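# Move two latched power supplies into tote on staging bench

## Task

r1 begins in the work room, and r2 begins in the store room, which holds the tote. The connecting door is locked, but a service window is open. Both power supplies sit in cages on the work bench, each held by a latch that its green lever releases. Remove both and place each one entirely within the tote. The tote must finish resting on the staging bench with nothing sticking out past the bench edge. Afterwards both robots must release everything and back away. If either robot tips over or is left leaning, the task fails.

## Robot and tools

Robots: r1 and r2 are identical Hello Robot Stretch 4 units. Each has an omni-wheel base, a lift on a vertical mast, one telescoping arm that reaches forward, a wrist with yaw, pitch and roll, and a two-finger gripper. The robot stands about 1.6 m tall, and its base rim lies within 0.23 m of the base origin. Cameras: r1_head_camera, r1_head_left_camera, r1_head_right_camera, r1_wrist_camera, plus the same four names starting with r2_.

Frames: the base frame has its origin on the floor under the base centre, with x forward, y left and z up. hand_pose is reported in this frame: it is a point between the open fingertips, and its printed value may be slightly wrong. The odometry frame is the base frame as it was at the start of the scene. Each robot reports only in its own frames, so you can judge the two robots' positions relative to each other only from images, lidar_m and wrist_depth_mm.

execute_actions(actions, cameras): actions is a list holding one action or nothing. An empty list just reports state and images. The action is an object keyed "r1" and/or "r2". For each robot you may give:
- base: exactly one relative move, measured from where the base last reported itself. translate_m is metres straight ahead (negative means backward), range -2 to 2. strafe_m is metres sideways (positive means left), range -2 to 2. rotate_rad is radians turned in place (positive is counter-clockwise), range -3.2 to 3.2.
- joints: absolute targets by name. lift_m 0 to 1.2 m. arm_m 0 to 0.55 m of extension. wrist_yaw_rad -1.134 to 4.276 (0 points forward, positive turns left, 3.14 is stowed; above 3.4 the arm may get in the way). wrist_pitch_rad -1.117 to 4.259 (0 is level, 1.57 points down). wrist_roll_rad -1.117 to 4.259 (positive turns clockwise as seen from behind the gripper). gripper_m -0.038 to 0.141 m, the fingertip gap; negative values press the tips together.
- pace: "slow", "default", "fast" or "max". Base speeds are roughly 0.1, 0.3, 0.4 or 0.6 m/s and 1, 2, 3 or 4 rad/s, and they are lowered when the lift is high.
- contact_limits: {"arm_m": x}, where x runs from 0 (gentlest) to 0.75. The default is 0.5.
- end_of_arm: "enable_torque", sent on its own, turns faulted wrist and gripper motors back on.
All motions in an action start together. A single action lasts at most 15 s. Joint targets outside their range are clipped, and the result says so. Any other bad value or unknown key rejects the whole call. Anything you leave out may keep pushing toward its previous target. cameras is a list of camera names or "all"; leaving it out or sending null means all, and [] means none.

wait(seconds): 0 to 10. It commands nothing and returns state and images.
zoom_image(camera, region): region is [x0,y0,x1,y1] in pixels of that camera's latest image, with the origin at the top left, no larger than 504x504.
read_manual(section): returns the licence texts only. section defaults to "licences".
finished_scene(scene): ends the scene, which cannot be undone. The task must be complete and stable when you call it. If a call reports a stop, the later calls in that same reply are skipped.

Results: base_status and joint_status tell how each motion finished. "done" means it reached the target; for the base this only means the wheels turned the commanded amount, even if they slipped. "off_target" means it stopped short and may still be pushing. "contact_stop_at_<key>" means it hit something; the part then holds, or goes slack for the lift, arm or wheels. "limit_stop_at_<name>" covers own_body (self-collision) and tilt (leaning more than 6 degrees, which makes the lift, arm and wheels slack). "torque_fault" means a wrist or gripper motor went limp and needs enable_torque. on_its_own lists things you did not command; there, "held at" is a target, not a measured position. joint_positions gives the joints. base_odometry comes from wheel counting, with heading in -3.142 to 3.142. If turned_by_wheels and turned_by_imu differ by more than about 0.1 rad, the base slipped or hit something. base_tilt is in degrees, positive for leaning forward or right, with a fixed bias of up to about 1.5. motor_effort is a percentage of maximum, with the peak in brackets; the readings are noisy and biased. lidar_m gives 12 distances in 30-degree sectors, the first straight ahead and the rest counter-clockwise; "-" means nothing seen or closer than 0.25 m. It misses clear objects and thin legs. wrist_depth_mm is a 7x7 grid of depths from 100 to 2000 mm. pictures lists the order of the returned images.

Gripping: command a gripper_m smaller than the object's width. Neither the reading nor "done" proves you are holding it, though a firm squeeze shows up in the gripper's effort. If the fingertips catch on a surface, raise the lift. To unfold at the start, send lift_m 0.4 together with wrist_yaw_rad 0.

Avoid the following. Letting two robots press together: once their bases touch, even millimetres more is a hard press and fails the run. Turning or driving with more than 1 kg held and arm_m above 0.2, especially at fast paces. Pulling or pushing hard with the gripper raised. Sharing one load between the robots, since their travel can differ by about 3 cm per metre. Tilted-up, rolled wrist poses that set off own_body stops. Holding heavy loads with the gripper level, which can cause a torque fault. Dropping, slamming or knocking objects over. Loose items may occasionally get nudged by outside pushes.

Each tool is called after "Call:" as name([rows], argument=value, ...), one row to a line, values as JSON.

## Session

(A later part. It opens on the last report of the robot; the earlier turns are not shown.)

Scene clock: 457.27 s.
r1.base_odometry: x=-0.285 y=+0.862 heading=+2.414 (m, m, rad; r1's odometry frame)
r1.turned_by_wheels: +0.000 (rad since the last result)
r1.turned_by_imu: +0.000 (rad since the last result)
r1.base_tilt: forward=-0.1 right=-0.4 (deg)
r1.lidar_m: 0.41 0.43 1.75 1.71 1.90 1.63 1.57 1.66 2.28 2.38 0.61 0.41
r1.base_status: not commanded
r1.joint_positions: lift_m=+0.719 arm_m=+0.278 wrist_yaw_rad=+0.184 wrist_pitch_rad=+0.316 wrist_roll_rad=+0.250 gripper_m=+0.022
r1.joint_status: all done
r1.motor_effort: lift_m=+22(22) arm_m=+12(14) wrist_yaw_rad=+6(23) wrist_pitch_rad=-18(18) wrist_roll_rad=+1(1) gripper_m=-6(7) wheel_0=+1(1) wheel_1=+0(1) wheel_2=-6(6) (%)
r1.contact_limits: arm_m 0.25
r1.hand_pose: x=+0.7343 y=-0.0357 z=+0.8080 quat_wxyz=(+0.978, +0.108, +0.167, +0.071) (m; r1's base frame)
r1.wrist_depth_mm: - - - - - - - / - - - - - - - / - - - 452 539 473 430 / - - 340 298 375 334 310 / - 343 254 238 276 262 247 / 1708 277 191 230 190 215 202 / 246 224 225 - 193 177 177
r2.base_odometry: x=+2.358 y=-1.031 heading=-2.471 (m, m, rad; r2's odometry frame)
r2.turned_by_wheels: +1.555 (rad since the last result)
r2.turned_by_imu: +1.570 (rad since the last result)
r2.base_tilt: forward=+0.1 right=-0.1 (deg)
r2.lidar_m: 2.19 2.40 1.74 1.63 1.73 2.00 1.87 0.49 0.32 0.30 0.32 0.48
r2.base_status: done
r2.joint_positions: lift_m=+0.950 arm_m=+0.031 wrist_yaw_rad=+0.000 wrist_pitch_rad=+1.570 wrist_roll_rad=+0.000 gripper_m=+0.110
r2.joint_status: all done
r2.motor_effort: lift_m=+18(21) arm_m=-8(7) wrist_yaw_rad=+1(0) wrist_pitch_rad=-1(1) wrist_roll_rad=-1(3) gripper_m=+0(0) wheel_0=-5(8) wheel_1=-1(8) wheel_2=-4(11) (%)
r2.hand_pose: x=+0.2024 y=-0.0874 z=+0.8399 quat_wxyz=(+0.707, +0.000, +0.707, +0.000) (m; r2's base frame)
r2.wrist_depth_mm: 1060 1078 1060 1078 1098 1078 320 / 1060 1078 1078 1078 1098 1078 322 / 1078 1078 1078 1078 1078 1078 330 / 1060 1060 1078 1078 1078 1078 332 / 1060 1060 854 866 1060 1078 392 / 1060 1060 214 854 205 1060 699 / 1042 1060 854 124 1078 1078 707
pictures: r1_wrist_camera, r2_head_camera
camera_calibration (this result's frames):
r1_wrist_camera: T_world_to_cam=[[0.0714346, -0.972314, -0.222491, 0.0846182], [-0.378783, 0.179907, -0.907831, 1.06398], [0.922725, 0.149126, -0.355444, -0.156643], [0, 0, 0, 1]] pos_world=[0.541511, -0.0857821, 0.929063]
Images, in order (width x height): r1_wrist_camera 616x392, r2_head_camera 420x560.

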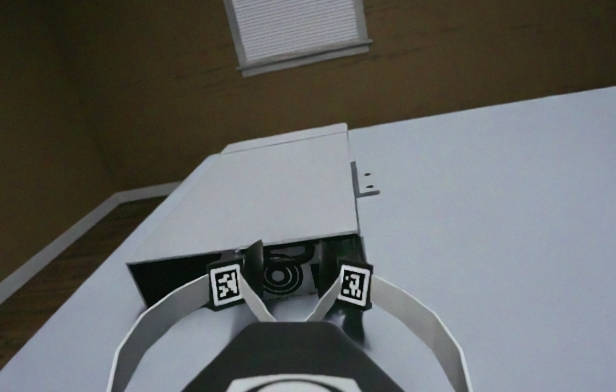

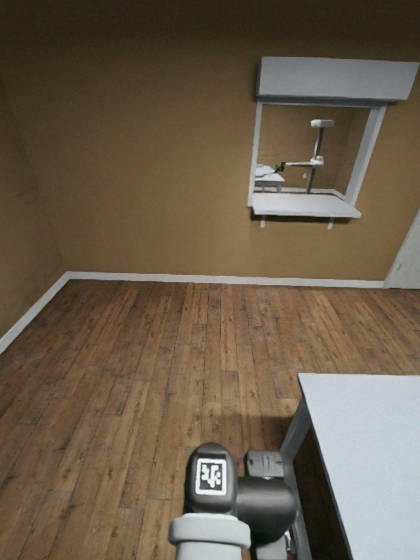

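Call:
execute_actions([
  {"r1":{"joints":{"arm_m":0.284,"gripper_m":0.003},"pace":"slow","contact_limits":{"arm_m":0.3}},"r2":{"base":{"translate_m":0.5},"pace":"max"}},
], cameras=["r1_wrist_camera"])

Call:
zoom_image(camera="r1_wrist_camera", region=[200, 200, 420, 340])

Call:
execute_actions([
  {"r1":{"joints":{"arm_m":0.289,"gripper_m":-0.018,"lift_m":0.718},"pace":"slow","contact_limits":{"arm_m":0.3}},"r2":{"base":{"translate_m":0.5},"pace":"max"}},
], cameras=["r1_wrist_camera"])

Call:
zoom_image(camera="r1_wrist_camera", region=[200, 200, 420, 340])

Scene clock: 460.27 s.
r1.base_odometry: x=-0.285 y=+0.862 heading=+2.414 (m, m, rad; r1's odometry frame)
r1.turned_by_wheels: +0.000 (rad since the last result)
r1.turned_by_imu: +0.001 (rad since the last result)
r1.base_tilt: forward=-0.1 right=-0.3 (deg)
r1.lidar_m: 0.40 0.44 1.75 1.70 1.92 1.65 1.55 1.64 2.29 2.40 0.58 0.39
r1.base_status: not commanded
r1.joint_positions: lift_m=+0.719 arm_m=+0.282 wrist_yaw_rad=+0.186 wrist_pitch_rad=+0.317 wrist_roll_rad=+0.250 gripper_m=+0.003
r1.joint_status: all done
r1.motor_effort: lift_m=+22(22) arm_m=+12(15) wrist_yaw_rad=+1(7) wrist_pitch_rad=-21(21) wrist_roll_rad=-1(1) gripper_m=-16(16) wheel_0=+3(2) wheel_1=+1(1) wheel_2=-5(6) (%)
r1.contact_limits: arm_m 0.3
r1.hand_pose: x=+0.7383 y=-0.0352 z=+0.8076 quat_wxyz=(+0.977, +0.108, +0.167, +0.071) (m; r1's base frame)
r1.wrist_depth_mm: - - - - - - - / - - - - - - - / - - - 449 530 459 418 / - - 336 296 368 332 306 / - 342 250 236 274 258 245 / 1661 268 190 236 185 212 202 / 243 224 224 - 193 177 176
r2.base_odometry: x=+1.966 y=-1.342 heading=-2.471 (m, m, rad; r2's odometry frame)
r2.turned_by_wheels: +0.000 (rad since the last result)
r2.turned_by_imu: +0.002 (rad since the last result)
r2.base_tilt: forward=+0.1 right=-0.2 (deg)
r2.lidar_m: 1.72 1.95 1.73 1.66 1.74 2.34 2.40 0.48 0.34 0.30 0.32 1.73
r2.base_status: done
r2.joint_positions: lift_m=+0.950 arm_m=+0.031 wrist_yaw_rad=+0.000 wrist_pitch_rad=+1.570 wrist_roll_rad=+0.000 gripper_m=+0.110
r2.joint_status: not commanded
r2.motor_effort: lift_m=+17(17) arm_m=-7(7) wrist_yaw_rad=+0(0) wrist_pitch_rad=-1(1) wrist_roll_rad=-1(2) gripper_m=+0(2) wheel_0=+3(9) wheel_1=+0(8) wheel_2=+1(14) (%)
r2.hand_pose: x=+0.2024 y=-0.0874 z=+0.8399 quat_wxyz=(+0.707, +0.000, +0.707, +0.000) (m; r2's base frame)
r2.wrist_depth_mm: 1060 1060 1098 1078 1078 1098 1078 / 1060 1078 1078 1098 1098 1078 1078 / 1060 1078 1078 1060 1098 1078 1078 / 1042 1060 1078 1098 1098 1078 1078 / 1060 1078 854 854 1078 1078 1078 / 1060 1042 214 866 205 564 324 / 1042 1060 854 124 1060 1060 325
pictures: r1_wrist_camera
camera_calibration (this result's frames):
r1_wrist_camera: T_world_to_cam=[[0.072924, -0.972238, -0.222339, 0.0835143], [-0.380369, 0.17897, -0.907353, 1.06582], [0.921955, 0.150738, -0.356758, -0.158901], [0, 0, 0, 1]] pos_world=[0.545815, -0.0856022, 0.928957]
Images, in order (width x height): r1_wrist_camera 616x392.

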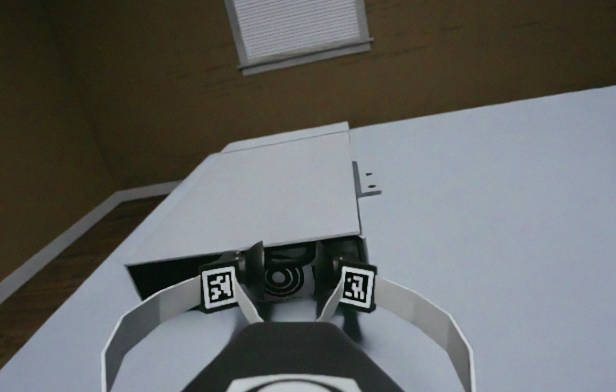

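Region (200, 200, 420, 340) of r1_wrist_camera's 616x392 image, scaled by 2.291; it fills the top 321 rows of this view, and the rest is white.

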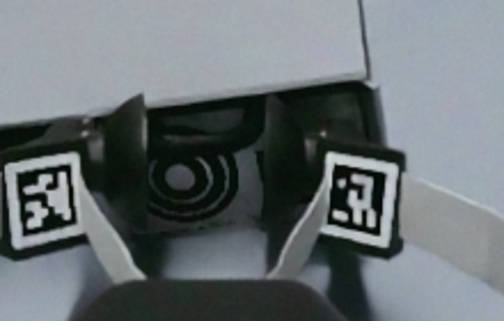

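Scene clock: 463.10 s.
r1.base_odometry: x=-0.285 y=+0.862 heading=+2.414 (m, m, rad; r1's odometry frame)
r1.turned_by_wheels: +0.000 (rad since the last result)
r1.turned_by_imu: +0.000 (rad since the last result)
r1.base_tilt: forward=+0.0 right=-0.3 (deg)
r1.lidar_m: 0.41 0.43 1.69 1.69 1.93 1.64 1.55 1.62 2.28 2.38 0.57 0.43
r1.base_status: not commanded
r1.joint_positions: lift_m=+0.718 arm_m=+0.287 wrist_yaw_rad=+0.186 wrist_pitch_rad=+0.318 wrist_roll_rad=+0.250 gripper_m=-0.017
r1.joint_status: all done
r1.on_its_own: wrist_pitch_rad is at rest, and its effort (-25) is outside its rest range (-23 to +23)
r1.motor_effort: lift_m=+17(21) arm_m=+12(18) wrist_yaw_rad=-2(8) wrist_pitch_rad=-25(24) wrist_roll_rad=-1(2) gripper_m=-22(22) wheel_0=+3(3) wheel_1=+1(1) wheel_2=-5(6) (%)
r1.contact_limits: arm_m 0.3
r1.hand_pose: x=+0.7432 y=-0.0352 z=+0.8062 quat_wxyz=(+0.977, +0.108, +0.168, +0.071) (m; r1's base frame)
r1.wrist_depth_mm: - - - - - - - / - - - - - - - / - - - 442 521 455 418 / - - 329 290 366 325 304 / - 329 244 231 272 256 245 / 1661 247 198 232 186 208 200 / 240 222 222 - 191 176 173
r2.base_odometry: x=+1.574 y=-1.652 heading=-2.471 (m, m, rad; r2's odometry frame)
r2.turned_by_wheels: +0.000 (rad since the last result)
r2.turned_by_imu: +0.002 (rad since the last result)
r2.base_tilt: forward=+0.1 right=-0.2 (deg)
r2.lidar_m: 1.20 1.45 1.73 1.66 1.72 2.35 1.37 0.44 0.47 3.06 1.72 1.23
r2.base_status: done
r2.joint_positions: lift_m=+0.950 arm_m=+0.031 wrist_yaw_rad=+0.000 wrist_pitch_rad=+1.570 wrist_roll_rad=+0.000 gripper_m=+0.110
r2.joint_status: not commanded
r2.motor_effort: lift_m=+17(17) arm_m=-7(8) wrist_yaw_rad=+1(1) wrist_pitch_rad=-1(0) wrist_roll_rad=-1(1) gripper_m=-1(1) wheel_0=+4(10) wheel_1=+1(7) wheel_2=+0(14) (%)
r2.hand_pose: x=+0.2024 y=-0.0874 z=+0.8399 quat_wxyz=(+0.707, +0.000, +0.707, +0.000) (m; r2's base frame)
r2.wrist_depth_mm: 1078 1060 1078 1078 1098 1098 1078 / 1078 1060 1060 1060 1078 1078 1098 / 1060 1060 1078 1060 1098 1078 1078 / 1060 1078 1078 1078 1078 1098 1078 / 1060 1060 866 854 1078 1078 1098 / 1042 1060 214 854 205 1078 1078 / 1042 1060 854 124 1060 1078 1060
pictures: r1_wrist_camera
camera_calibration (this result's frames):
r1_wrist_camera: T_world_to_cam=[[0.0729486, -0.972262, -0.222226, 0.0827969], [-0.381338, 0.178698, -0.907, 1.06683], [0.921553, 0.150908, -0.357725, -0.162801], [0, 0, 0, 1]] pos_world=[0.550813, -0.0855722, 0.927777]
Images, in order (width x height): r1_wrist_camera 616x392.

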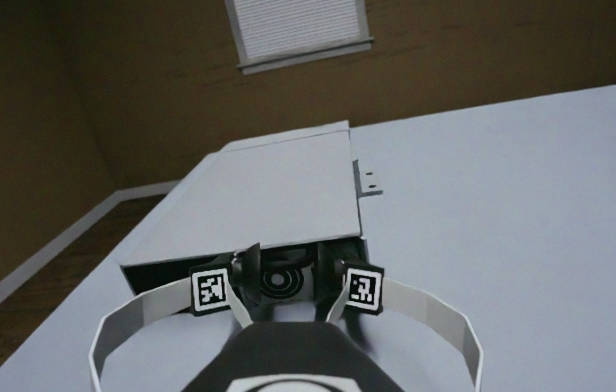

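Region (200, 200, 420, 340) of r1_wrist_camera's 616x392 image, scaled by 2.291; it fills the top 321 rows of this view, and the rest is white.

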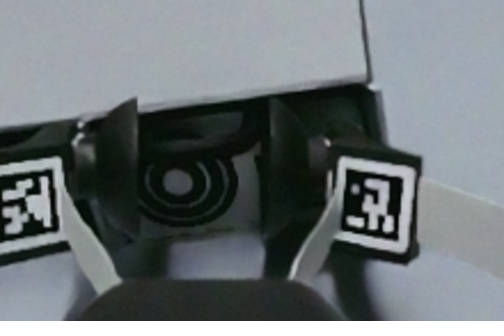

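Call:
execute_actions([
  {"r1":{"joints":{"arm_m":0.293,"gripper_m":-0.038,"lift_m":0.7155},"pace":"slow","contact_limits":{"arm_m":0.3}}},
], cameras=["r1_wrist_camera"])

Call:
execute_actions([
  {"r1":{"joints":{"arm_m":0.287,"wrist_yaw_rad":0.195},"pace":"slow","contact_limits":{"arm_m":0.5}}},
], cameras=["r1_wrist_camera"])

Call:
zoom_image(camera="r1_wrist_camera", region=[200, 200, 420, 340])

Scene clock: 464.27 s.
r1.base_odometry: x=-0.285 y=+0.862 heading=+2.414 (m, m, rad; r1's odometry frame)
r1.turned_by_wheels: +0.000 (rad since the last result)
r1.turned_by_imu: +0.000 (rad since the last result)
r1.base_tilt: forward=-0.1 right=-0.4 (deg)
r1.lidar_m: 0.41 0.43 1.75 1.70 1.92 1.63 1.56 1.63 2.29 2.39 0.58 0.44
r1.base_status: not commanded
r1.joint_positions: lift_m=+0.716 arm_m=+0.291 wrist_yaw_rad=+0.187 wrist_pitch_rad=+0.317 wrist_roll_rad=+0.250 gripper_m=-0.037
r1.joint_status: all done
r1.motor_effort: lift_m=+17(16) arm_m=+12(17) wrist_yaw_rad=-3(7) wrist_pitch_rad=-21(24) wrist_roll_rad=-1(3) gripper_m=-25(26) wheel_0=+4(4) wheel_1=+2(2) wheel_2=-4(6) (%)
r1.contact_limits: arm_m 0.3
r1.hand_pose: x=+0.7473 y=-0.0349 z=+0.8040 quat_wxyz=(+0.977, +0.108, +0.168, +0.072) (m; r1's base frame)
r1.wrist_depth_mm: - - - - - - - / - - - - - - - / - - - 436 521 449 404 / - - 325 286 353 324 301 / - 327 241 227 267 253 240 / 1576 166 196 233 182 202 196 / 241 223 220 - 189 174 172
r2.base_odometry: x=+1.574 y=-1.652 heading=-2.471 (m, m, rad; r2's odometry frame)
r2.turned_by_wheels: +0.000 (rad since the last result)
r2.turned_by_imu: +0.000 (rad since the last result)
r2.base_tilt: forward=+0.1 right=-0.2 (deg)
r2.lidar_m: 1.23 1.45 1.74 1.67 1.73 2.39 1.36 0.46 0.49 3.05 1.70 1.20
r2.base_status: not commanded
r2.joint_positions: lift_m=+0.950 arm_m=+0.031 wrist_yaw_rad=+0.000 wrist_pitch_rad=+1.570 wrist_roll_rad=+0.000 gripper_m=+0.110
r2.joint_status: not commanded
r2.motor_effort: lift_m=+17(17) arm_m=-7(8) wrist_yaw_rad=+0(0) wrist_pitch_rad=-1(1) wrist_roll_rad=-1(4) gripper_m=-1(1) wheel_0=+4(4) wheel_1=+1(1) wheel_2=+0(1) (%)
r2.hand_pose: x=+0.2024 y=-0.0874 z=+0.8399 quat_wxyz=(+0.707, +0.000, +0.707, +0.000) (m; r2's base frame)
r2.wrist_depth_mm: 1078 1078 1078 1098 1098 1098 1098 / 1078 1078 1060 1078 1098 1098 1098 / 1060 1042 1060 1060 1078 1078 1078 / 1042 1078 1060 1078 1078 1098 1098 / 1060 1060 854 854 1098 1078 1078 / 1060 1042 214 842 205 1078 1078 / 1060 1042 842 124 1078 1078 1078
pictures: r1_wrist_camera
camera_calibration (this result's frames):
r1_wrist_camera: T_world_to_cam=[[0.0740748, -0.972153, -0.222331, 0.0815282], [-0.380653, 0.1785, -0.907326, 1.06609], [0.921746, 0.151841, -0.356831, -0.16827], [0, 0, 0, 1]] pos_world=[0.554875, -0.0854899, 0.925377]
Images, in order (width x height): r1_wrist_camera 616x392.

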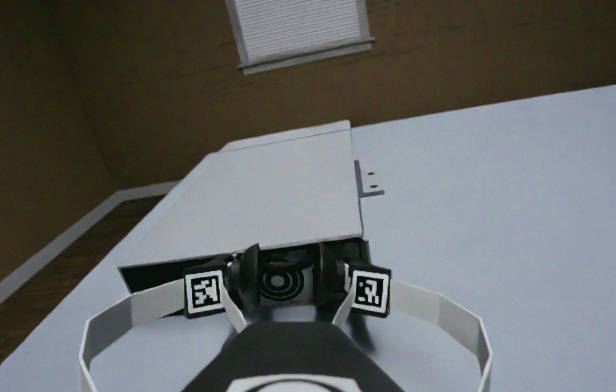

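Scene clock: 465.03 s.
r1.base_odometry: x=-0.285 y=+0.862 heading=+2.415 (m, m, rad; r1's odometry frame)
r1.turned_by_wheels: +0.000 (rad since the last result)
r1.turned_by_imu: +0.000 (rad since the last result)
r1.base_tilt: forward=-0.1 right=-0.4 (deg)
r1.lidar_m: 0.40 0.42 1.74 1.69 1.95 1.63 1.55 1.62 2.29 2.38 0.61 0.40
r1.base_status: not commanded
r1.joint_positions: lift_m=+0.716 arm_m=+0.289 wrist_yaw_rad=+0.196 wrist_pitch_rad=+0.315 wrist_roll_rad=+0.250 gripper_m=-0.037
r1.joint_status: all done
r1.motor_effort: lift_m=+17(18) arm_m=-9(14) wrist_yaw_rad=-3(5) wrist_pitch_rad=-16(22) wrist_roll_rad=-2(1) gripper_m=-27(28) wheel_0=+3(4) wheel_1=+1(2) wheel_2=-1(4) (%)
r1.contact_limits: arm_m 0.5
r1.hand_pose: x=+0.7455 y=-0.0324 z=+0.8044 quat_wxyz=(+0.977, +0.107, +0.167, +0.076) (m; r1's base frame)
r1.wrist_depth_mm: - - - - - - - / - - - - - - - / - - - 439 525 452 410 / - - 325 287 351 325 301 / - 332 242 229 265 254 242 / 1708 163 195 235 184 202 198 / 240 220 220 - 190 175 172
r2.base_odometry: x=+1.574 y=-1.652 heading=-2.471 (m, m, rad; r2's odometry frame)
r2.turned_by_wheels: +0.000 (rad since the last result)
r2.turned_by_imu: +0.000 (rad since the last result)
r2.base_tilt: forward=+0.2 right=-0.2 (deg)
r2.lidar_m: 1.23 1.43 1.73 1.65 1.75 2.36 1.37 0.48 0.45 3.05 1.72 1.21
r2.base_status: not commanded
r2.joint_positions: lift_m=+0.950 arm_m=+0.031 wrist_yaw_rad=+0.000 wrist_pitch_rad=+1.570 wrist_roll_rad=+0.000 gripper_m=+0.110
r2.joint_status: not commanded
r2.motor_effort: lift_m=+17(17) arm_m=-7(7) wrist_yaw_rad=+0(0) wrist_pitch_rad=-1(0) wrist_roll_rad=-2(3) gripper_m=+0(1) wheel_0=+4(4) wheel_1=+1(1) wheel_2=-1(1) (%)
r2.hand_pose: x=+0.2024 y=-0.0874 z=+0.8399 quat_wxyz=(+0.707, +0.000, +0.707, +0.000) (m; r2's base frame)
r2.wrist_depth_mm: 1078 1042 1078 1078 1078 1098 1098 / 1060 1078 1060 1098 1078 1098 1098 / 1060 1060 1060 1060 1078 1098 1098 / 1060 1060 1060 1078 1078 1078 1078 / 1060 1078 866 854 1078 1078 1078 / 1060 1042 214 854 205 1078 1078 / 1042 1060 854 124 1078 1060 1078
pictures: r1_wrist_camera
camera_calibration (this result's frames):
r1_wrist_camera: T_world_to_cam=[[0.0827389, -0.97141, -0.222525, 0.0778782], [-0.380572, 0.175569, -0.907932, 1.06567], [0.921042, 0.159808, -0.355165, -0.16734], [0, 0, 0, 1]] pos_world=[0.553248, -0.0847046, 0.925453]
Images, in order (width x height): r1_wrist_camera 616x392.

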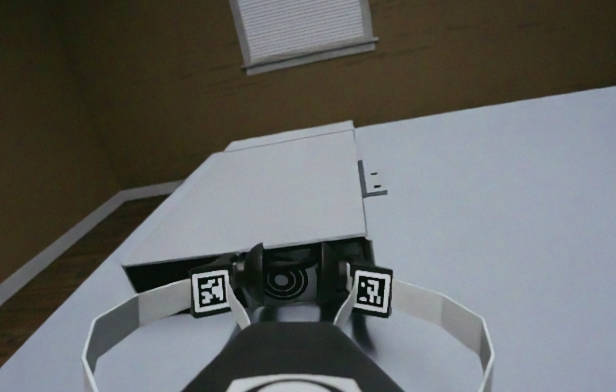

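Region (200, 200, 420, 340) of r1_wrist_camera's 616x392 image, scaled by 2.291; it fills the top 321 rows of this view, and the rest is white.

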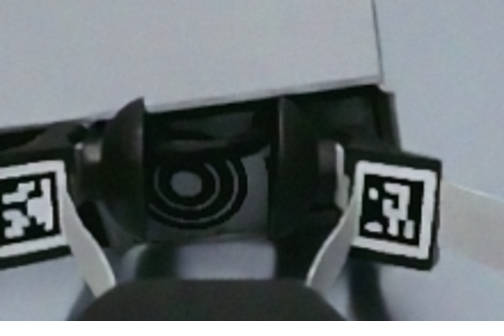

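Call:
execute_actions([
  {"r1":{"joints":{"arm_m":0.283,"lift_m":0.7145},"pace":"slow","contact_limits":{"arm_m":0.5}}},
], cameras=["r1_wrist_camera"])

Call:
execute_actions([
  {"r1":{"joints":{"arm_m":0.280},"pace":"slow","contact_limits":{"arm_m":0.5}}},
], cameras=["r1_wrist_camera"])

Call:
zoom_image(camera="r1_wrist_camera", region=[200, 200, 420, 340])

Scene clock: 465.87 s.
r1.base_odometry: x=-0.285 y=+0.862 heading=+2.415 (m, m, rad; r1's odometry frame)
r1.turned_by_wheels: +0.000 (rad since the last result)
r1.turned_by_imu: +0.000 (rad since the last result)
r1.base_tilt: forward=+0.0 right=-0.4 (deg)
r1.lidar_m: 0.40 0.43 1.73 1.70 1.95 1.64 1.55 1.66 2.28 2.40 0.58 0.42
r1.base_status: not commanded
r1.joint_positions: lift_m=+0.715 arm_m=+0.285 wrist_yaw_rad=+0.199 wrist_pitch_rad=+0.312 wrist_roll_rad=+0.250 gripper_m=-0.037
r1.joint_status: all done
r1.on_its_own: wrist_yaw_rad is at rest, and its effort (-14) is outside its rest range (-13 to +13)
r1.motor_effort: lift_m=+18(18) arm_m=-14(17) wrist_yaw_rad=-14(13) wrist_pitch_rad=-6(17) wrist_roll_rad=-2(0) gripper_m=-32(32) wheel_0=+2(4) wheel_1=-1(0) wheel_2=+5(5) (%)
r1.contact_limits: arm_m 0.5
r1.hand_pose: x=+0.7428 y=-0.0314 z=+0.8043 quat_wxyz=(+0.977, +0.107, +0.166, +0.078) (m; r1's base frame)
r1.wrist_depth_mm: - - - - - - - / - - - - - - - / - - - 449 525 459 418 / - - 332 290 353 329 301 / - 340 246 229 266 255 243 / 1708 246 185 235 182 202 198 / 240 218 220 - 190 175 172
r2.base_odometry: x=+1.574 y=-1.652 heading=-2.471 (m, m, rad; r2's odometry frame)
r2.turned_by_wheels: +0.000 (rad since the last result)
r2.turned_by_imu: +0.000 (rad since the last result)
r2.base_tilt: forward=+0.1 right=-0.2 (deg)
r2.lidar_m: 1.21 1.44 1.74 1.65 1.72 2.37 1.35 0.48 0.48 3.04 1.72 1.23
r2.base_status: not commanded
r2.joint_positions: lift_m=+0.950 arm_m=+0.031 wrist_yaw_rad=+0.000 wrist_pitch_rad=+1.570 wrist_roll_rad=+0.000 gripper_m=+0.110
r2.joint_status: not commanded
r2.motor_effort: lift_m=+17(17) arm_m=-7(7) wrist_yaw_rad=+0(0) wrist_pitch_rad=+0(1) wrist_roll_rad=-2(2) gripper_m=-1(1) wheel_0=+4(4) wheel_1=+1(1) wheel_2=-1(0) (%)
r2.hand_pose: x=+0.2024 y=-0.0874 z=+0.8399 quat_wxyz=(+0.707, +0.000, +0.707, +0.000) (m; r2's base frame)
r2.wrist_depth_mm: 1060 1078 1078 1078 1098 1098 1078 / 1078 1078 1078 1078 1098 1098 1078 / 1060 1078 1060 1078 1078 1078 1098 / 1078 1098 1078 1078 1060 1078 1098 / 1042 1060 854 854 1078 1078 1078 / 1060 1042 213 854 205 1078 1078 / 1078 1060 842 124 1060 1078 1078
pictures: r1_wrist_camera
camera_calibration (this result's frames):
r1_wrist_camera: T_world_to_cam=[[0.0866751, -0.970976, -0.222918, 0.0764423], [-0.377959, 0.174982, -0.909136, 1.06341], [0.921756, 0.163053, -0.351823, -0.168234], [0, 0, 0, 1]] pos_world=[0.550369, -0.0844219, 0.924633]
Images, in order (width x height): r1_wrist_camera 616x392.

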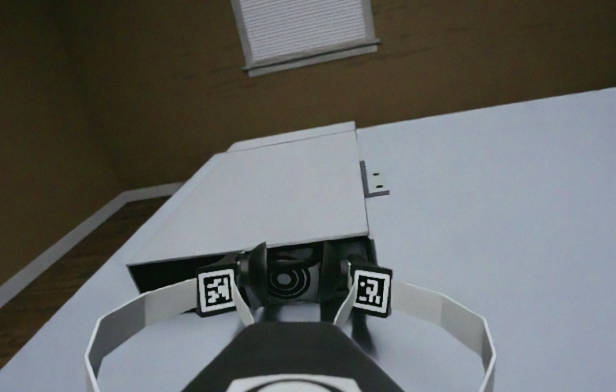

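Scene clock: 466.50 s.
r1.base_odometry: x=-0.285 y=+0.862 heading=+2.415 (m, m, rad; r1's odometry frame)
r1.turned_by_wheels: +0.000 (rad since the last result)
r1.turned_by_imu: +0.000 (rad since the last result)
r1.base_tilt: forward=+0.0 right=-0.4 (deg)
r1.lidar_m: 0.40 0.42 1.74 1.68 1.95 1.64 1.56 1.62 2.29 2.39 0.59 0.43
r1.base_status: not commanded
r1.joint_positions: lift_m=+0.715 arm_m=+0.283 wrist_yaw_rad=+0.199 wrist_pitch_rad=+0.311 wrist_roll_rad=+0.250 gripper_m=-0.037
r1.joint_status: all done
r1.on_its_own: wrist_yaw_rad is at rest, and its effort (-15) is outside its rest range (-13 to +13)
r1.motor_effort: lift_m=+19(18) arm_m=-15(17) wrist_yaw_rad=-15(14) wrist_pitch_rad=-4(6) wrist_roll_rad=-1(1) gripper_m=-34(32) wheel_0=+1(2) wheel_1=-2(2) wheel_2=+5(5) (%)
r1.contact_limits: arm_m 0.5
r1.hand_pose: x=+0.7400 y=-0.0314 z=+0.8045 quat_wxyz=(+0.977, +0.107, +0.165, +0.078) (m; r1's base frame)
r1.wrist_depth_mm: - - - - - - - / - - - - - - - / - - - 445 530 462 418 / - - 330 291 357 329 303 / - 342 247 231 266 255 243 / 1756 252 182 230 184 201 198 / 241 220 220 - 190 175 172
r2.base_odometry: x=+1.574 y=-1.652 heading=-2.471 (m, m, rad; r2's odometry frame)
r2.turned_by_wheels: +0.000 (rad since the last result)
r2.turned_by_imu: +0.000 (rad since the last result)
r2.base_tilt: forward=+0.2 right=-0.1 (deg)
r2.lidar_m: 1.20 1.43 1.76 1.66 1.72 2.37 1.38 0.43 0.45 3.04 1.69 1.22
r2.base_status: not commanded
r2.joint_positions: lift_m=+0.950 arm_m=+0.031 wrist_yaw_rad=+0.000 wrist_pitch_rad=+1.570 wrist_roll_rad=+0.000 gripper_m=+0.110
r2.joint_status: not commanded
r2.motor_effort: lift_m=+17(18) arm_m=-8(8) wrist_yaw_rad=+0(0) wrist_pitch_rad=-1(1) wrist_roll_rad=-2(5) gripper_m=-1(1) wheel_0=+4(4) wheel_1=+1(1) wheel_2=+0(0) (%)
r2.hand_pose: x=+0.2024 y=-0.0874 z=+0.8399 quat_wxyz=(+0.707, +0.000, +0.707, +0.000) (m; r2's base frame)
r2.wrist_depth_mm: 1078 1078 1078 1078 1098 1098 1098 / 1060 1078 1060 1078 1098 1078 1098 / 1060 1078 1078 1098 1078 1098 1078 / 1060 1042 1078 1078 1060 1078 1078 / 1060 1060 854 854 1078 1078 1078 / 1060 1060 214 854 205 1060 1060 / 1042 1060 842 124 1060 1078 1078
pictures: r1_wrist_camera
camera_calibration (this result's frames):
r1_wrist_camera: T_world_to_cam=[[0.0866343, -0.970948, -0.223058, 0.0768304], [-0.377406, 0.175225, -0.909319, 1.06224], [0.921987, 0.162962, -0.351261, -0.166232], [0, 0, 0, 1]] pos_world=[0.547503, -0.0844441, 0.924665]
Images, in order (width x height): r1_wrist_camera 616x392.

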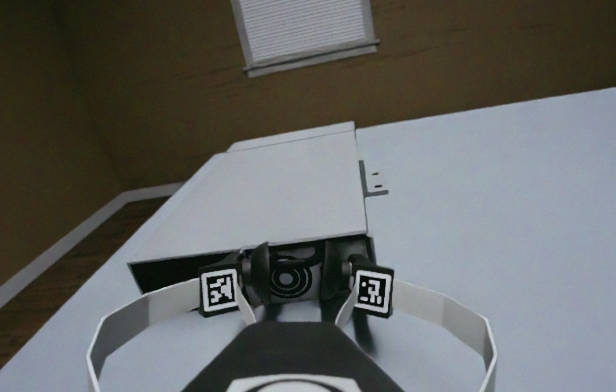

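Region (200, 200, 420, 340) of r1_wrist_camera's 616x392 image, scaled by 2.291; it fills the top 321 rows of this view, and the rest is white.

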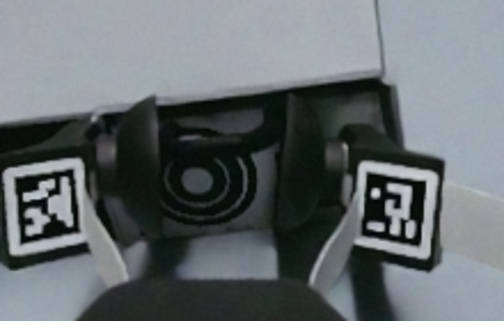

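Call:
execute_actions([
  {"r1":{"joints":{"arm_m":0.276,"wrist_yaw_rad":0.203},"pace":"slow","contact_limits":{"arm_m":0.5}}},
], cameras=["r1_wrist_camera"])

Call:
zoom_image(camera="r1_wrist_camera", region=[200, 200, 420, 340])

Scene clock: 467.33 s.
r1.base_odometry: x=-0.285 y=+0.862 heading=+2.414 (m, m, rad; r1's odometry frame)
r1.turned_by_wheels: +0.000 (rad since the last result)
r1.turned_by_imu: +0.000 (rad since the last result)
r1.base_tilt: forward=+0.0 right=-0.4 (deg)
r1.lidar_m: 0.41 0.43 1.72 1.71 1.90 1.63 1.57 1.65 2.29 2.41 0.59 0.44
r1.base_status: not commanded
r1.joint_positions: lift_m=+0.715 arm_m=+0.278 wrist_yaw_rad=+0.203 wrist_pitch_rad=+0.313 wrist_roll_rad=+0.250 gripper_m=-0.037
r1.joint_status: all done
r1.motor_effort: lift_m=+18(19) arm_m=-9(18) wrist_yaw_rad=-1(8) wrist_pitch_rad=-10(11) wrist_roll_rad=-3(2) gripper_m=-28(33) wheel_0=+1(1) wheel_1=-1(2) wheel_2=+0(5) (%)
r1.contact_limits: arm_m 0.5
r1.hand_pose: x=+0.7350 y=-0.0304 z=+0.8040 quat_wxyz=(+0.977, +0.107, +0.166, +0.080) (m; r1's base frame)
r1.wrist_depth_mm: - - - - - - - / - - - - - - - / - - - 445 535 462 415 / - - 330 289 349 325 301 / - 345 253 230 264 254 242 / 1756 161 181 232 182 201 197 / 241 218 220 - 190 174 172
r2.base_odometry: x=+1.574 y=-1.652 heading=-2.471 (m, m, rad; r2's odometry frame)
r2.turned_by_wheels: +0.000 (rad since the last result)
r2.turned_by_imu: +0.000 (rad since the last result)
r2.base_tilt: forward=+0.1 right=-0.2 (deg)
r2.lidar_m: 1.23 1.44 1.74 1.67 1.74 2.35 1.36 0.45 0.48 3.06 1.72 1.22
r2.base_status: not commanded
r2.joint_positions: lift_m=+0.950 arm_m=+0.031 wrist_yaw_rad=+0.000 wrist_pitch_rad=+1.570 wrist_roll_rad=+0.000 gripper_m=+0.110
r2.joint_status: not commanded
r2.motor_effort: lift_m=+18(17) arm_m=-8(7) wrist_yaw_rad=+0(1) wrist_pitch_rad=-1(1) wrist_roll_rad=-3(2) gripper_m=-1(1) wheel_0=+4(4) wheel_1=+1(1) wheel_2=-1(0) (%)
r2.hand_pose: x=+0.2024 y=-0.0874 z=+0.8399 quat_wxyz=(+0.707, +0.000, +0.707, +0.000) (m; r2's base frame)
r2.wrist_depth_mm: 1060 1098 1078 1078 1098 1078 1098 / 1060 1078 1078 1098 1078 1078 1098 / 1060 1078 1078 1078 1060 1078 1098 / 1060 1060 1078 1078 1060 1098 1098 / 1060 1060 854 866 1078 1078 1078 / 1060 1042 214 854 205 1078 1078 / 1025 1078 854 124 1060 1078 1078
pictures: r1_wrist_camera
camera_calibration (this result's frames):
r1_wrist_camera: T_world_to_cam=[[0.0898497, -0.97066, -0.223039, 0.0758127], [-0.379769, 0.173635, -0.90864, 1.06081], [0.920708, 0.166344, -0.353025, -0.159431], [0, 0, 0, 1]] pos_world=[0.54284, -0.0840845, 0.92452]
Images, in order (width x height): r1_wrist_camera 616x392.

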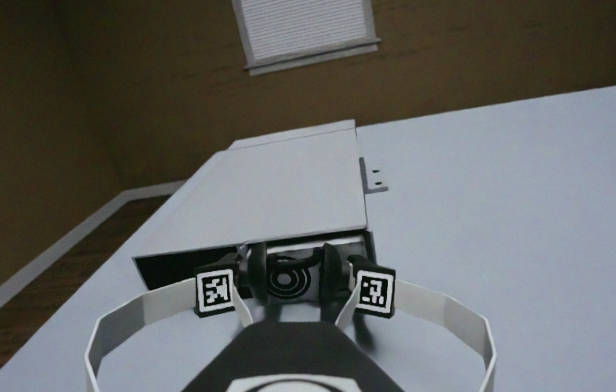

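Region (200, 200, 420, 340) of r1_wrist_camera's 616x392 image, scaled by 2.291; it fills the top 321 rows of this view, and the rest is white.

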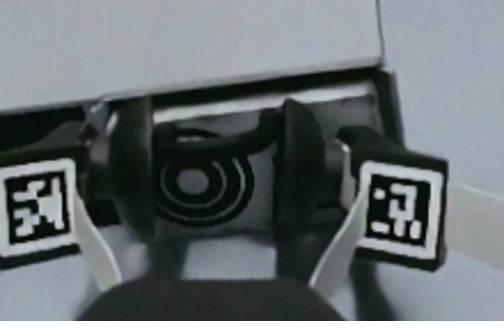

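Call:
execute_actions([
  {"r1":{"joints":{"arm_m":0.06},"pace":"slow","contact_limits":{"arm_m":0.5}},"r2":{"base":{"translate_m":0.73},"pace":"fast"}},
], cameras=["r1_wrist_camera","r1_head_camera"])

Scene clock: 470.93 s.
r1.base_odometry: x=-0.285 y=+0.862 heading=+2.414 (m, m, rad; r1's odometry frame)
r1.turned_by_wheels: +0.000 (rad since the last result)
r1.turned_by_imu: +0.000 (rad since the last result)
r1.base_tilt: forward=-0.1 right=-0.4 (deg)
r1.lidar_m: 0.41 0.41 1.74 1.73 1.92 1.64 1.55 1.62 2.27 2.38 0.57 0.42
r1.base_status: not commanded
r1.joint_positions: lift_m=+0.715 arm_m=+0.062 wrist_yaw_rad=+0.203 wrist_pitch_rad=+0.316 wrist_roll_rad=+0.250 gripper_m=-0.037
r1.joint_status: all done
r1.motor_effort: lift_m=+19(19) arm_m=-9(11) wrist_yaw_rad=-1(1) wrist_pitch_rad=-19(19) wrist_roll_rad=-3(3) gripper_m=-26(29) wheel_0=+1(1) wheel_1=-1(1) wheel_2=+0(0) (%)
r1.contact_limits: arm_m 0.5
r1.hand_pose: x=+0.5187 y=-0.0304 z=+0.8031 quat_wxyz=(+0.977, +0.107, +0.168, +0.080) (m; r1's base frame)
r1.wrist_depth_mm: - - - - - - - / - - - - - 759 634 / - - - 504 508 455 407 / - - 462 304 362 324 300 / - 370 325 230 267 254 242 / 1661 163 181 233 185 201 196 / 239 218 220 - 190 175 172
r2.base_odometry: x=+1.003 y=-2.106 heading=-2.470 (m, m, rad; r2's odometry frame)
r2.turned_by_wheels: +0.000 (rad since the last result)
r2.turned_by_imu: +0.002 (rad since the last result)
r2.base_tilt: forward=+0.2 right=-0.2 (deg)
r2.lidar_m: 0.61 0.69 0.95 1.67 1.75 2.39 1.29 1.10 1.50 2.67 0.64 0.54
r2.base_status: done
r2.joint_positions: lift_m=+0.950 arm_m=+0.031 wrist_yaw_rad=+0.000 wrist_pitch_rad=+1.570 wrist_roll_rad=+0.000 gripper_m=+0.110
r2.joint_status: not commanded
r2.motor_effort: lift_m=+18(17) arm_m=-7(7) wrist_yaw_rad=+0(1) wrist_pitch_rad=+0(1) wrist_roll_rad=-2(2) gripper_m=-2(1) wheel_0=+4(9) wheel_1=+1(7) wheel_2=-2(15) (%)
r2.hand_pose: x=+0.2024 y=-0.0874 z=+0.8399 quat_wxyz=(+0.707, +0.000, +0.707, +0.000) (m; r2's base frame)
r2.wrist_depth_mm: 866 854 866 891 891 917 946 / 1078 1060 1078 1078 1098 1098 1098 / 1060 1060 1078 1078 1078 1078 1098 / 1060 1078 1078 1078 1078 1098 1098 / 1060 1060 854 866 1060 1078 1078 / 1060 1060 214 866 205 1078 1078 / 1060 1060 842 124 1098 1060 1078
pictures: r1_head_camera, r1_wrist_camera
camera_calibration (this result's frames):
r1_wrist_camera: T_world_to_cam=[[0.0893957, -0.970766, -0.222758, 0.0950741], [-0.382469, 0.173047, -0.907619, 0.9785], [0.919633, 0.166335, -0.355819, 0.0421745], [0, 0, 0, 1]] pos_world=[0.326962, -0.0840471, 0.92429]
Images, in order (width x height): r1_head_camera 420x560, r1_wrist_camera 616x392.

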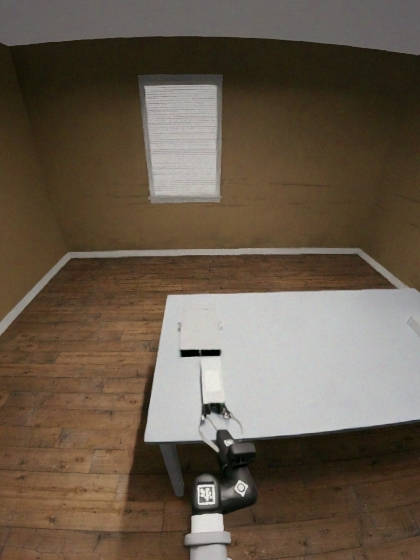

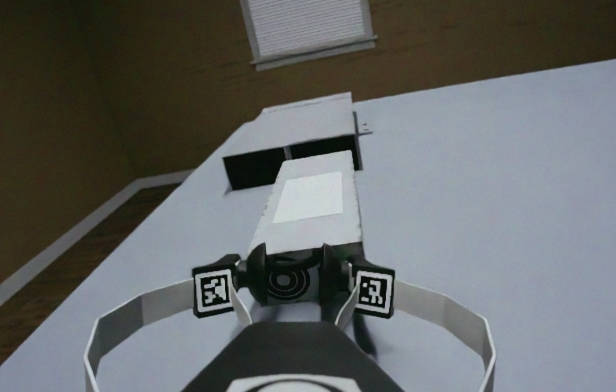

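Call:
execute_actions([
  {"r1":{"joints":{"arm_m":0.04,"gripper_m":0.04,"wrist_yaw_rad":0.18},"pace":"slow"},"r2":{"base":{"strafe_m":-0.72},"joints":{"lift_m":1.13},"pace":"fast"}},
], cameras=["r1_wrist_camera","r2_head_camera"])

Call:
execute_actions([
  {"r1":{"joints":{"arm_m":0.01}}},
], cameras=["r1_wrist_camera"])

Scene clock: 474.33 s.
r1.base_odometry: x=-0.285 y=+0.862 heading=+2.414 (m, m, rad; r1's odometry frame)
r1.turned_by_wheels: +0.000 (rad since the last result)
r1.turned_by_imu: +0.000 (rad since the last result)
r1.base_tilt: forward=-0.1 right=-0.3 (deg)
r1.lidar_m: 0.42 0.43 1.75 1.69 1.95 1.60 1.53 1.63 2.25 2.41 0.58 0.43
r1.base_status: not commanded
r1.joint_positions: lift_m=+0.715 arm_m=+0.042 wrist_yaw_rad=+0.181 wrist_pitch_rad=+0.311 wrist_roll_rad=+0.250 gripper_m=+0.040
r1.joint_status: all done
r1.motor_effort: lift_m=+19(19) arm_m=-9(9) wrist_yaw_rad=-3(1) wrist_pitch_rad=-3(18) wrist_roll_rad=+0(2) gripper_m=-4(28) wheel_0=+0(1) wheel_1=-1(2) wheel_2=+0(0) (%)
r1.hand_pose: x=+0.4983 y=-0.0367 z=+0.8046 quat_wxyz=(+0.978, +0.109, +0.164, +0.069) (m; r1's base frame)
r1.wrist_depth_mm: - - - - - - - / - - - - - 798 676 / - - - 539 554 477 430 / - - 477 315 373 330 310 / - 384 317 250 279 260 247 / 1618 282 198 230 194 213 201 / 244 224 225 - 191 177 176
r2.base_odometry: x=+0.555 y=-1.543 heading=-2.470 (m, m, rad; r2's odometry frame)
r2.turned_by_wheels: +0.000 (rad since the last result)
r2.turned_by_imu: +0.000 (rad since the last result)
r2.base_tilt: forward=+0.1 right=-0.2 (deg)
r2.lidar_m: 0.41 0.46 0.97 2.39 2.50 1.07 1.02 1.08 2.44 2.33 0.66 0.46
r2.base_status: done
r2.joint_positions: lift_m=+1.130 arm_m=+0.031 wrist_yaw_rad=+0.000 wrist_pitch_rad=+1.570 wrist_roll_rad=+0.000 gripper_m=+0.110
r2.joint_status: all done
r2.motor_effort: lift_m=+22(25) arm_m=-7(8) wrist_yaw_rad=+1(1) wrist_pitch_rad=+0(0) wrist_roll_rad=-1(2) gripper_m=-2(2) wheel_0=+2(13) wheel_1=+0(11) wheel_2=+0(3) (%)
r2.hand_pose: x=+0.2024 y=-0.0874 z=+1.0196 quat_wxyz=(+0.707, +0.000, +0.707, +0.000) (m; r2's base frame)
r2.wrist_depth_mm: 854 866 891 891 917 931 946 / 1229 1229 1255 1255 1255 1281 1281 / 1255 1255 1255 1255 1281 1255 1281 / 1229 1229 1255 1255 1255 1281 1281 / 1229 1255 1060 1042 1255 1281 1255 / 1229 1255 214 1042 206 1281 1281 / 1229 1255 1229 124 1255 1255 1281
pictures: r1_wrist_camera, r2_head_camera
camera_calibration (this result's frames):
r1_wrist_camera: T_world_to_cam=[[0.0689825, -0.972372, -0.223012, 0.101428], [-0.373808, 0.182065, -0.909461, 0.970586], [0.924937, 0.146101, -0.350921, 0.0551676], [0, 0, 0, 1]] pos_world=[0.304789, -0.0861444, 0.924689]
Images, in order (width x height): r1_wrist_camera 616x392, r2_head_camera 420x560.

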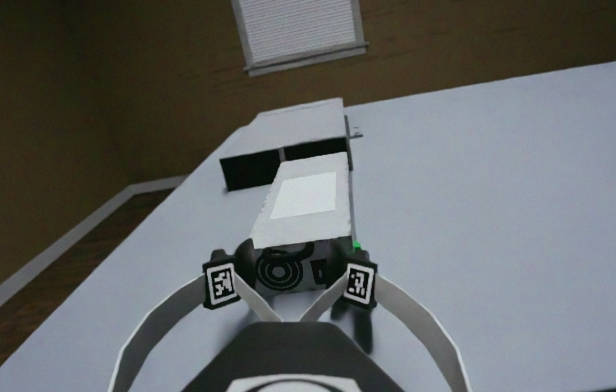

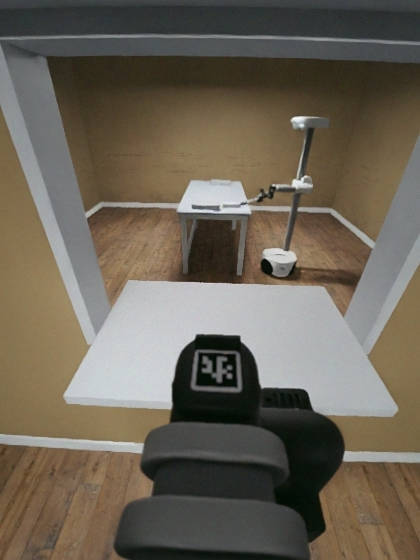

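Scene clock: 475.17 s.
r1.base_odometry: x=-0.285 y=+0.862 heading=+2.414 (m, m, rad; r1's odometry frame)
r1.turned_by_wheels: +0.000 (rad since the last result)
r1.turned_by_imu: +0.000 (rad since the last result)
r1.base_tilt: forward=-0.1 right=-0.3 (deg)
r1.lidar_m: 0.42 0.41 1.74 1.71 1.95 1.63 1.57 1.64 2.29 2.40 0.57 0.44
r1.base_status: not commanded
r1.joint_positions: lift_m=+0.715 arm_m=+0.012 wrist_yaw_rad=+0.180 wrist_pitch_rad=+0.312 wrist_roll_rad=+0.250 gripper_m=+0.040
r1.joint_status: all done
r1.motor_effort: lift_m=+19(19) arm_m=-9(13) wrist_yaw_rad=-1(4) wrist_pitch_rad=-5(5) wrist_roll_rad=-2(4) gripper_m=-2(4) wheel_0=+1(1) wheel_1=-1(1) wheel_2=+0(0) (%)
r1.hand_pose: x=+0.4683 y=-0.0368 z=+0.8043 quat_wxyz=(+0.978, +0.109, +0.165, +0.069) (m; r1's base frame)
r1.wrist_depth_mm: - - - - - - - / - - - - - 788 668 / - - - 535 539 466 424 / - - 473 312 370 332 309 / - 379 325 279 278 258 246 / 1576 279 197 236 196 211 201 / 243 223 224 - 195 188 185
r2.base_odometry: x=+0.555 y=-1.543 heading=-2.470 (m, m, rad; r2's odometry frame)
r2.turned_by_wheels: +0.000 (rad since the last result)
r2.turned_by_imu: +0.000 (rad since the last result)
r2.base_tilt: forward=+0.1 right=-0.2 (deg)
r2.lidar_m: 0.43 0.47 0.97 2.40 2.49 1.09 1.00 1.09 2.45 2.32 0.65 0.46
r2.base_status: not commanded
r2.joint_positions: lift_m=+1.130 arm_m=+0.031 wrist_yaw_rad=+0.000 wrist_pitch_rad=+1.570 wrist_roll_rad=+0.000 gripper_m=+0.110
r2.joint_status: not commanded
r2.motor_effort: lift_m=+22(22) arm_m=-7(7) wrist_yaw_rad=+1(0) wrist_pitch_rad=+0(0) wrist_roll_rad=-2(3) gripper_m=-2(1) wheel_0=+2(2) wheel_1=+0(0) wheel_2=+0(0) (%)
r2.hand_pose: x=+0.2024 y=-0.0874 z=+1.0196 quat_wxyz=(+0.707, +0.000, +0.707, +0.000) (m; r2's base frame)
r2.wrist_depth_mm: 878 866 878 891 917 931 946 / 1205 1205 1229 1255 1281 1281 1255 / 1229 1255 1255 1255 1281 1281 1281 / 1255 1229 1229 1255 1281 1281 1281 / 1229 1229 1042 1042 1281 1255 1281 / 1229 1255 214 1025 205 1255 1255 / 1229 1255 1229 124 1255 1255 1255
pictures: r1_wrist_camera
camera_calibration (this result's frames):
r1_wrist_camera: T_world_to_cam=[[0.0682616, -0.972445, -0.222914, 0.103537], [-0.374534, 0.182115, -0.909153, 0.959253], [0.924697, 0.145549, -0.351782, 0.0836681], [0, 0, 0, 1]] pos_world=[0.274837, -0.0861885, 0.92462]
Images, in order (width x height): r1_wrist_camera 616x392.

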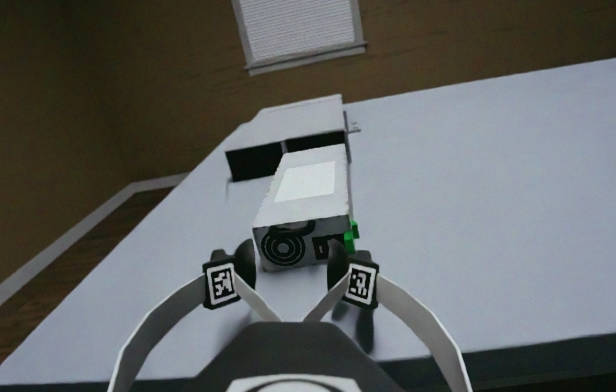

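Call:
execute_actions([
  {"r1":{"base":{"strafe_m":0.051},"joints":{"lift_m":0.96,"wrist_yaw_rad":0,"wrist_roll_rad":0,"gripper_m":0.11},"pace":"fast"},"r2":{"base":{"translate_m":0.04}}},
], cameras=[])

Call:
execute_actions([
  {"r1":{"joints":{"wrist_pitch_rad":1.54,"arm_m":0.42},"pace":"fast"}},
], cameras=["r1_wrist_camera"])

Scene clock: 477.07 s.
r1.base_odometry: x=-0.319 y=+0.824 heading=+2.414 (m, m, rad; r1's odometry frame)
r1.turned_by_wheels: +0.000 (rad since the last result)
r1.turned_by_imu: +0.000 (rad since the last result)
r1.base_tilt: forward=-0.1 right=-0.3 (deg)
r1.lidar_m: 0.39 0.42 1.69 1.67 1.83 1.64 1.56 1.65 2.26 2.43 0.59 0.44
r1.base_status: done
r1.joint_positions: lift_m=+0.960 arm_m=+0.012 wrist_yaw_rad=+0.000 wrist_pitch_rad=+0.312 wrist_roll_rad=+0.000 gripper_m=+0.110
r1.joint_status: all done
r1.motor_effort: lift_m=+22(24) arm_m=-9(9) wrist_yaw_rad=-2(5) wrist_pitch_rad=-6(6) wrist_roll_rad=-1(4) gripper_m=+0(0) wheel_0=+0(9) wheel_1=+0(8) wheel_2=+0(1) (%)
r1.hand_pose: x=+0.4570 y=-0.0874 z=+1.0495 quat_wxyz=(+0.988, +0.000, +0.155, +0.000) (m; r1's base frame)
r1.wrist_depth_mm: - - - - - - - / - - - - - - - / - - - - - - - / - - - - - - - / - - 723 732 750 809 798 / 1618 603 559 569 574 627 627 / 1397 504 512 - 530 512 535
r2.base_odometry: x=+0.524 y=-1.567 heading=-2.470 (m, m, rad; r2's odometry frame)
r2.turned_by_wheels: +0.000 (rad since the last result)
r2.turned_by_imu: +0.001 (rad since the last result)
r2.base_tilt: forward=+0.1 right=-0.2 (deg)
r2.lidar_m: 0.39 0.42 0.91 2.40 2.49 1.12 1.06 1.12 2.42 2.33 0.62 0.45
r2.base_status: done
r2.joint_positions: lift_m=+1.130 arm_m=+0.031 wrist_yaw_rad=+0.000 wrist_pitch_rad=+1.570 wrist_roll_rad=+0.000 gripper_m=+0.110
r2.joint_status: not commanded
r2.motor_effort: lift_m=+22(22) arm_m=-7(7) wrist_yaw_rad=+0(1) wrist_pitch_rad=+0(1) wrist_roll_rad=-3(4) gripper_m=-1(0) wheel_0=+4(9) wheel_1=+2(6) wheel_2=-3(9) (%)
r2.hand_pose: x=+0.2024 y=-0.0874 z=+1.0196 quat_wxyz=(+0.707, +0.000, +0.707, +0.000) (m; r2's base frame)
r2.wrist_depth_mm: 334 334 336 338 342 349 357 / 1138 1182 1182 1182 1182 1205 1255 / 1255 1255 1255 1255 1255 1281 1281 / 1229 1255 1229 1255 1255 1281 1281 / 1255 1229 1042 1042 1255 1255 1255 / 1229 1229 214 1025 205 1281 1281 / 1229 1229 1229 124 1255 1281 1255
pictures: none
No camera images: the call's "cameras" was empty. Leave "cameras" out to get every camera's image.

Scene clock: 479.00 s.
r1.base_odometry: x=-0.319 y=+0.824 heading=+2.414 (m, m, rad; r1's odometry frame)
r1.turned_by_wheels: +0.000 (rad since the last result)
r1.turned_by_imu: +0.000 (rad since the last result)
r1.base_tilt: forward=-0.1 right=-0.4 (deg)
r1.lidar_m: 0.39 0.43 1.68 1.66 1.89 1.60 1.55 1.65 2.25 2.46 0.58 0.42
r1.base_status: not commanded
r1.joint_positions: lift_m=+0.960 arm_m=+0.418 wrist_yaw_rad=+0.000 wrist_pitch_rad=+1.540 wrist_roll_rad=+0.000 gripper_m=+0.110
r1.joint_status: all done
r1.motor_effort: lift_m=+22(22) arm_m=+9(6) wrist_yaw_rad=-2(0) wrist_pitch_rad=+1(4) wrist_roll_rad=-2(0) gripper_m=+1(0) wheel_0=+1(0) wheel_1=+0(1) wheel_2=+0(0) (%)
r1.hand_pose: x=+0.5983 y=-0.0874 z=+0.8497 quat_wxyz=(+0.718, +0.000, +0.696, +0.000) (m; r1's base frame)
r1.wrist_depth_mm: 297 297 257 260 309 312 314 / 297 301 304 306 309 314 315 / 300 304 304 268 314 317 315 / 303 304 306 271 315 317 320 / 303 304 307 274 314 320 322 / 307 306 272 273 319 324 324 / 309 310 314 - 320 324 325
r2.base_odometry: x=+0.524 y=-1.567 heading=-2.470 (m, m, rad; r2's odometry frame)
r2.turned_by_wheels: +0.000 (rad since the last result)
r2.turned_by_imu: +0.000 (rad since the last result)
r2.base_tilt: forward=+0.1 right=-0.2 (deg)
r2.lidar_m: 0.39 0.41 0.91 2.37 2.49 1.12 1.03 1.13 2.45 2.33 0.57 0.43
r2.base_status: not commanded
r2.joint_positions: lift_m=+1.130 arm_m=+0.031 wrist_yaw_rad=+0.000 wrist_pitch_rad=+1.570 wrist_roll_rad=+0.000 gripper_m=+0.110
r2.joint_status: not commanded
r2.motor_effort: lift_m=+22(23) arm_m=-7(8) wrist_yaw_rad=+1(1) wrist_pitch_rad=-1(0) wrist_roll_rad=-2(5) gripper_m=-1(2) wheel_0=+4(4) wheel_1=+2(2) wheel_2=-3(3) (%)
r2.hand_pose: x=+0.2024 y=-0.0874 z=+1.0196 quat_wxyz=(+0.707, +0.000, +0.707, +0.000) (m; r2's base frame)
r2.wrist_depth_mm: 332 336 334 336 343 349 357 / 1118 1138 1160 1182 1182 1205 1255 / 1229 1255 1255 1255 1255 1281 1281 / 1229 1255 1255 1255 1255 1281 1281 / 1255 1255 1042 1042 1281 1229 1281 / 1229 1229 214 1042 205 1281 1255 / 1229 1229 1229 124 1229 1255 1281
pictures: r1_wrist_camera
camera_calibration (this result's frames):
r1_wrist_camera: T_world_to_cam=[[0.00161498, -0.999438, 0.0334894, -0.124758], [-0.999951, -0.00128522, 0.00986583, 0.635684], [-0.00981725, -0.0335037, -0.99939, 1.08047], [0, 0, 0, 1]] pos_world=[0.646461, -0.0876713, 1.07771]
Images, in order (width x height): r1_wrist_camera 616x392.

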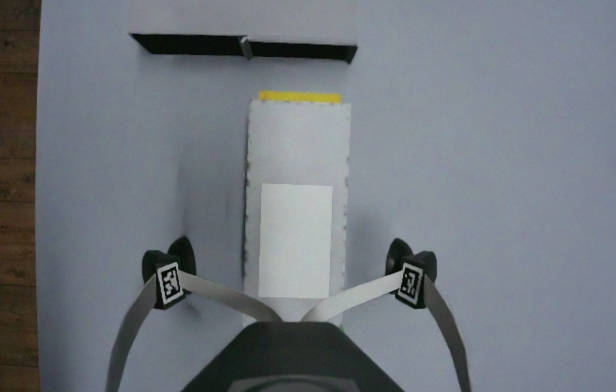

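Call:
execute_actions([
  {"r1":{"base":{"strafe_m":-0.004},"joints":{"arm_m":0.442,"lift_m":0.9,"gripper_m":0.102}}},
], cameras=["r1_wrist_camera"])

Scene clock: 480.27 s.
r1.base_odometry: x=-0.316 y=+0.827 heading=+2.414 (m, m, rad; r1's odometry frame)
r1.turned_by_wheels: +0.000 (rad since the last result)
r1.turned_by_imu: +0.000 (rad since the last result)
r1.base_tilt: forward=+0.0 right=-0.4 (deg)
r1.lidar_m: 0.39 0.44 1.69 1.65 1.90 1.64 1.56 1.63 2.26 2.45 0.58 0.44
r1.base_status: done
r1.joint_positions: lift_m=+0.900 arm_m=+0.440 wrist_yaw_rad=+0.000 wrist_pitch_rad=+1.540 wrist_roll_rad=+0.000 gripper_m=+0.102
r1.joint_status: all done
r1.motor_effort: lift_m=+17(21) arm_m=+9(11) wrist_yaw_rad=-2(0) wrist_pitch_rad=+0(0) wrist_roll_rad=+0(1) gripper_m=+0(1) wheel_0=+1(9) wheel_1=-1(6) wheel_2=+0(0) (%)
r1.hand_pose: x=+0.6202 y=-0.0874 z=+0.7901 quat_wxyz=(+0.718, +0.000, +0.696, +0.000) (m; r1's base frame)
r1.wrist_depth_mm: 240 206 200 201 250 252 254 / 241 243 247 248 252 253 255 / 243 245 246 211 253 254 257 / 243 247 249 213 254 256 259 / 245 247 211 214 254 259 262 / 247 248 211 212 257 262 263 / 248 251 253 - 260 263 265
r2.base_odometry: x=+0.524 y=-1.567 heading=-2.470 (m, m, rad; r2's odometry frame)
r2.turned_by_wheels: +0.000 (rad since the last result)
r2.turned_by_imu: +0.000 (rad since the last result)
r2.base_tilt: forward=+0.1 right=-0.1 (deg)
r2.lidar_m: 0.38 0.43 0.89 2.38 2.49 1.14 1.05 1.15 2.40 2.35 0.61 0.43
r2.base_status: not commanded
r2.joint_positions: lift_m=+1.130 arm_m=+0.031 wrist_yaw_rad=+0.000 wrist_pitch_rad=+1.570 wrist_roll_rad=+0.000 gripper_m=+0.110
r2.joint_status: not commanded
r2.motor_effort: lift_m=+22(23) arm_m=-7(7) wrist_yaw_rad=+0(0) wrist_pitch_rad=-1(0) wrist_roll_rad=-2(3) gripper_m=-1(1) wheel_0=+4(4) wheel_1=+2(2) wheel_2=-3(4) (%)
r2.hand_pose: x=+0.2024 y=-0.0874 z=+1.0196 quat_wxyz=(+0.707, +0.000, +0.707, +0.000) (m; r2's base frame)
r2.wrist_depth_mm: 334 334 334 336 342 351 359 / 1138 1160 1160 1182 1182 1205 1255 / 1255 1255 1255 1281 1255 1255 1281 / 1255 1255 1229 1281 1255 1255 1281 / 1205 1255 1042 1025 1281 1255 1255 / 1229 1229 214 1025 205 1255 1255 / 1205 1229 1281 124 1229 1255 1255
pictures: r1_wrist_camera
camera_calibration (this result's frames):
r1_wrist_camera: T_world_to_cam=[[0.00143822, -0.999438, 0.0334892, -0.12269], [-0.999949, -0.00110191, 0.0100587, 0.658046], [-0.0100162, -0.0335019, -0.999388, 1.02126], [0, 0, 0, 1]] pos_world=[0.668418, -0.0876818, 1.01813]
Images, in order (width x height): r1_wrist_camera 616x392.

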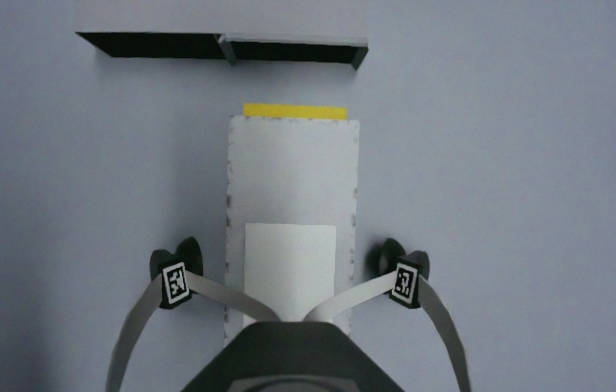

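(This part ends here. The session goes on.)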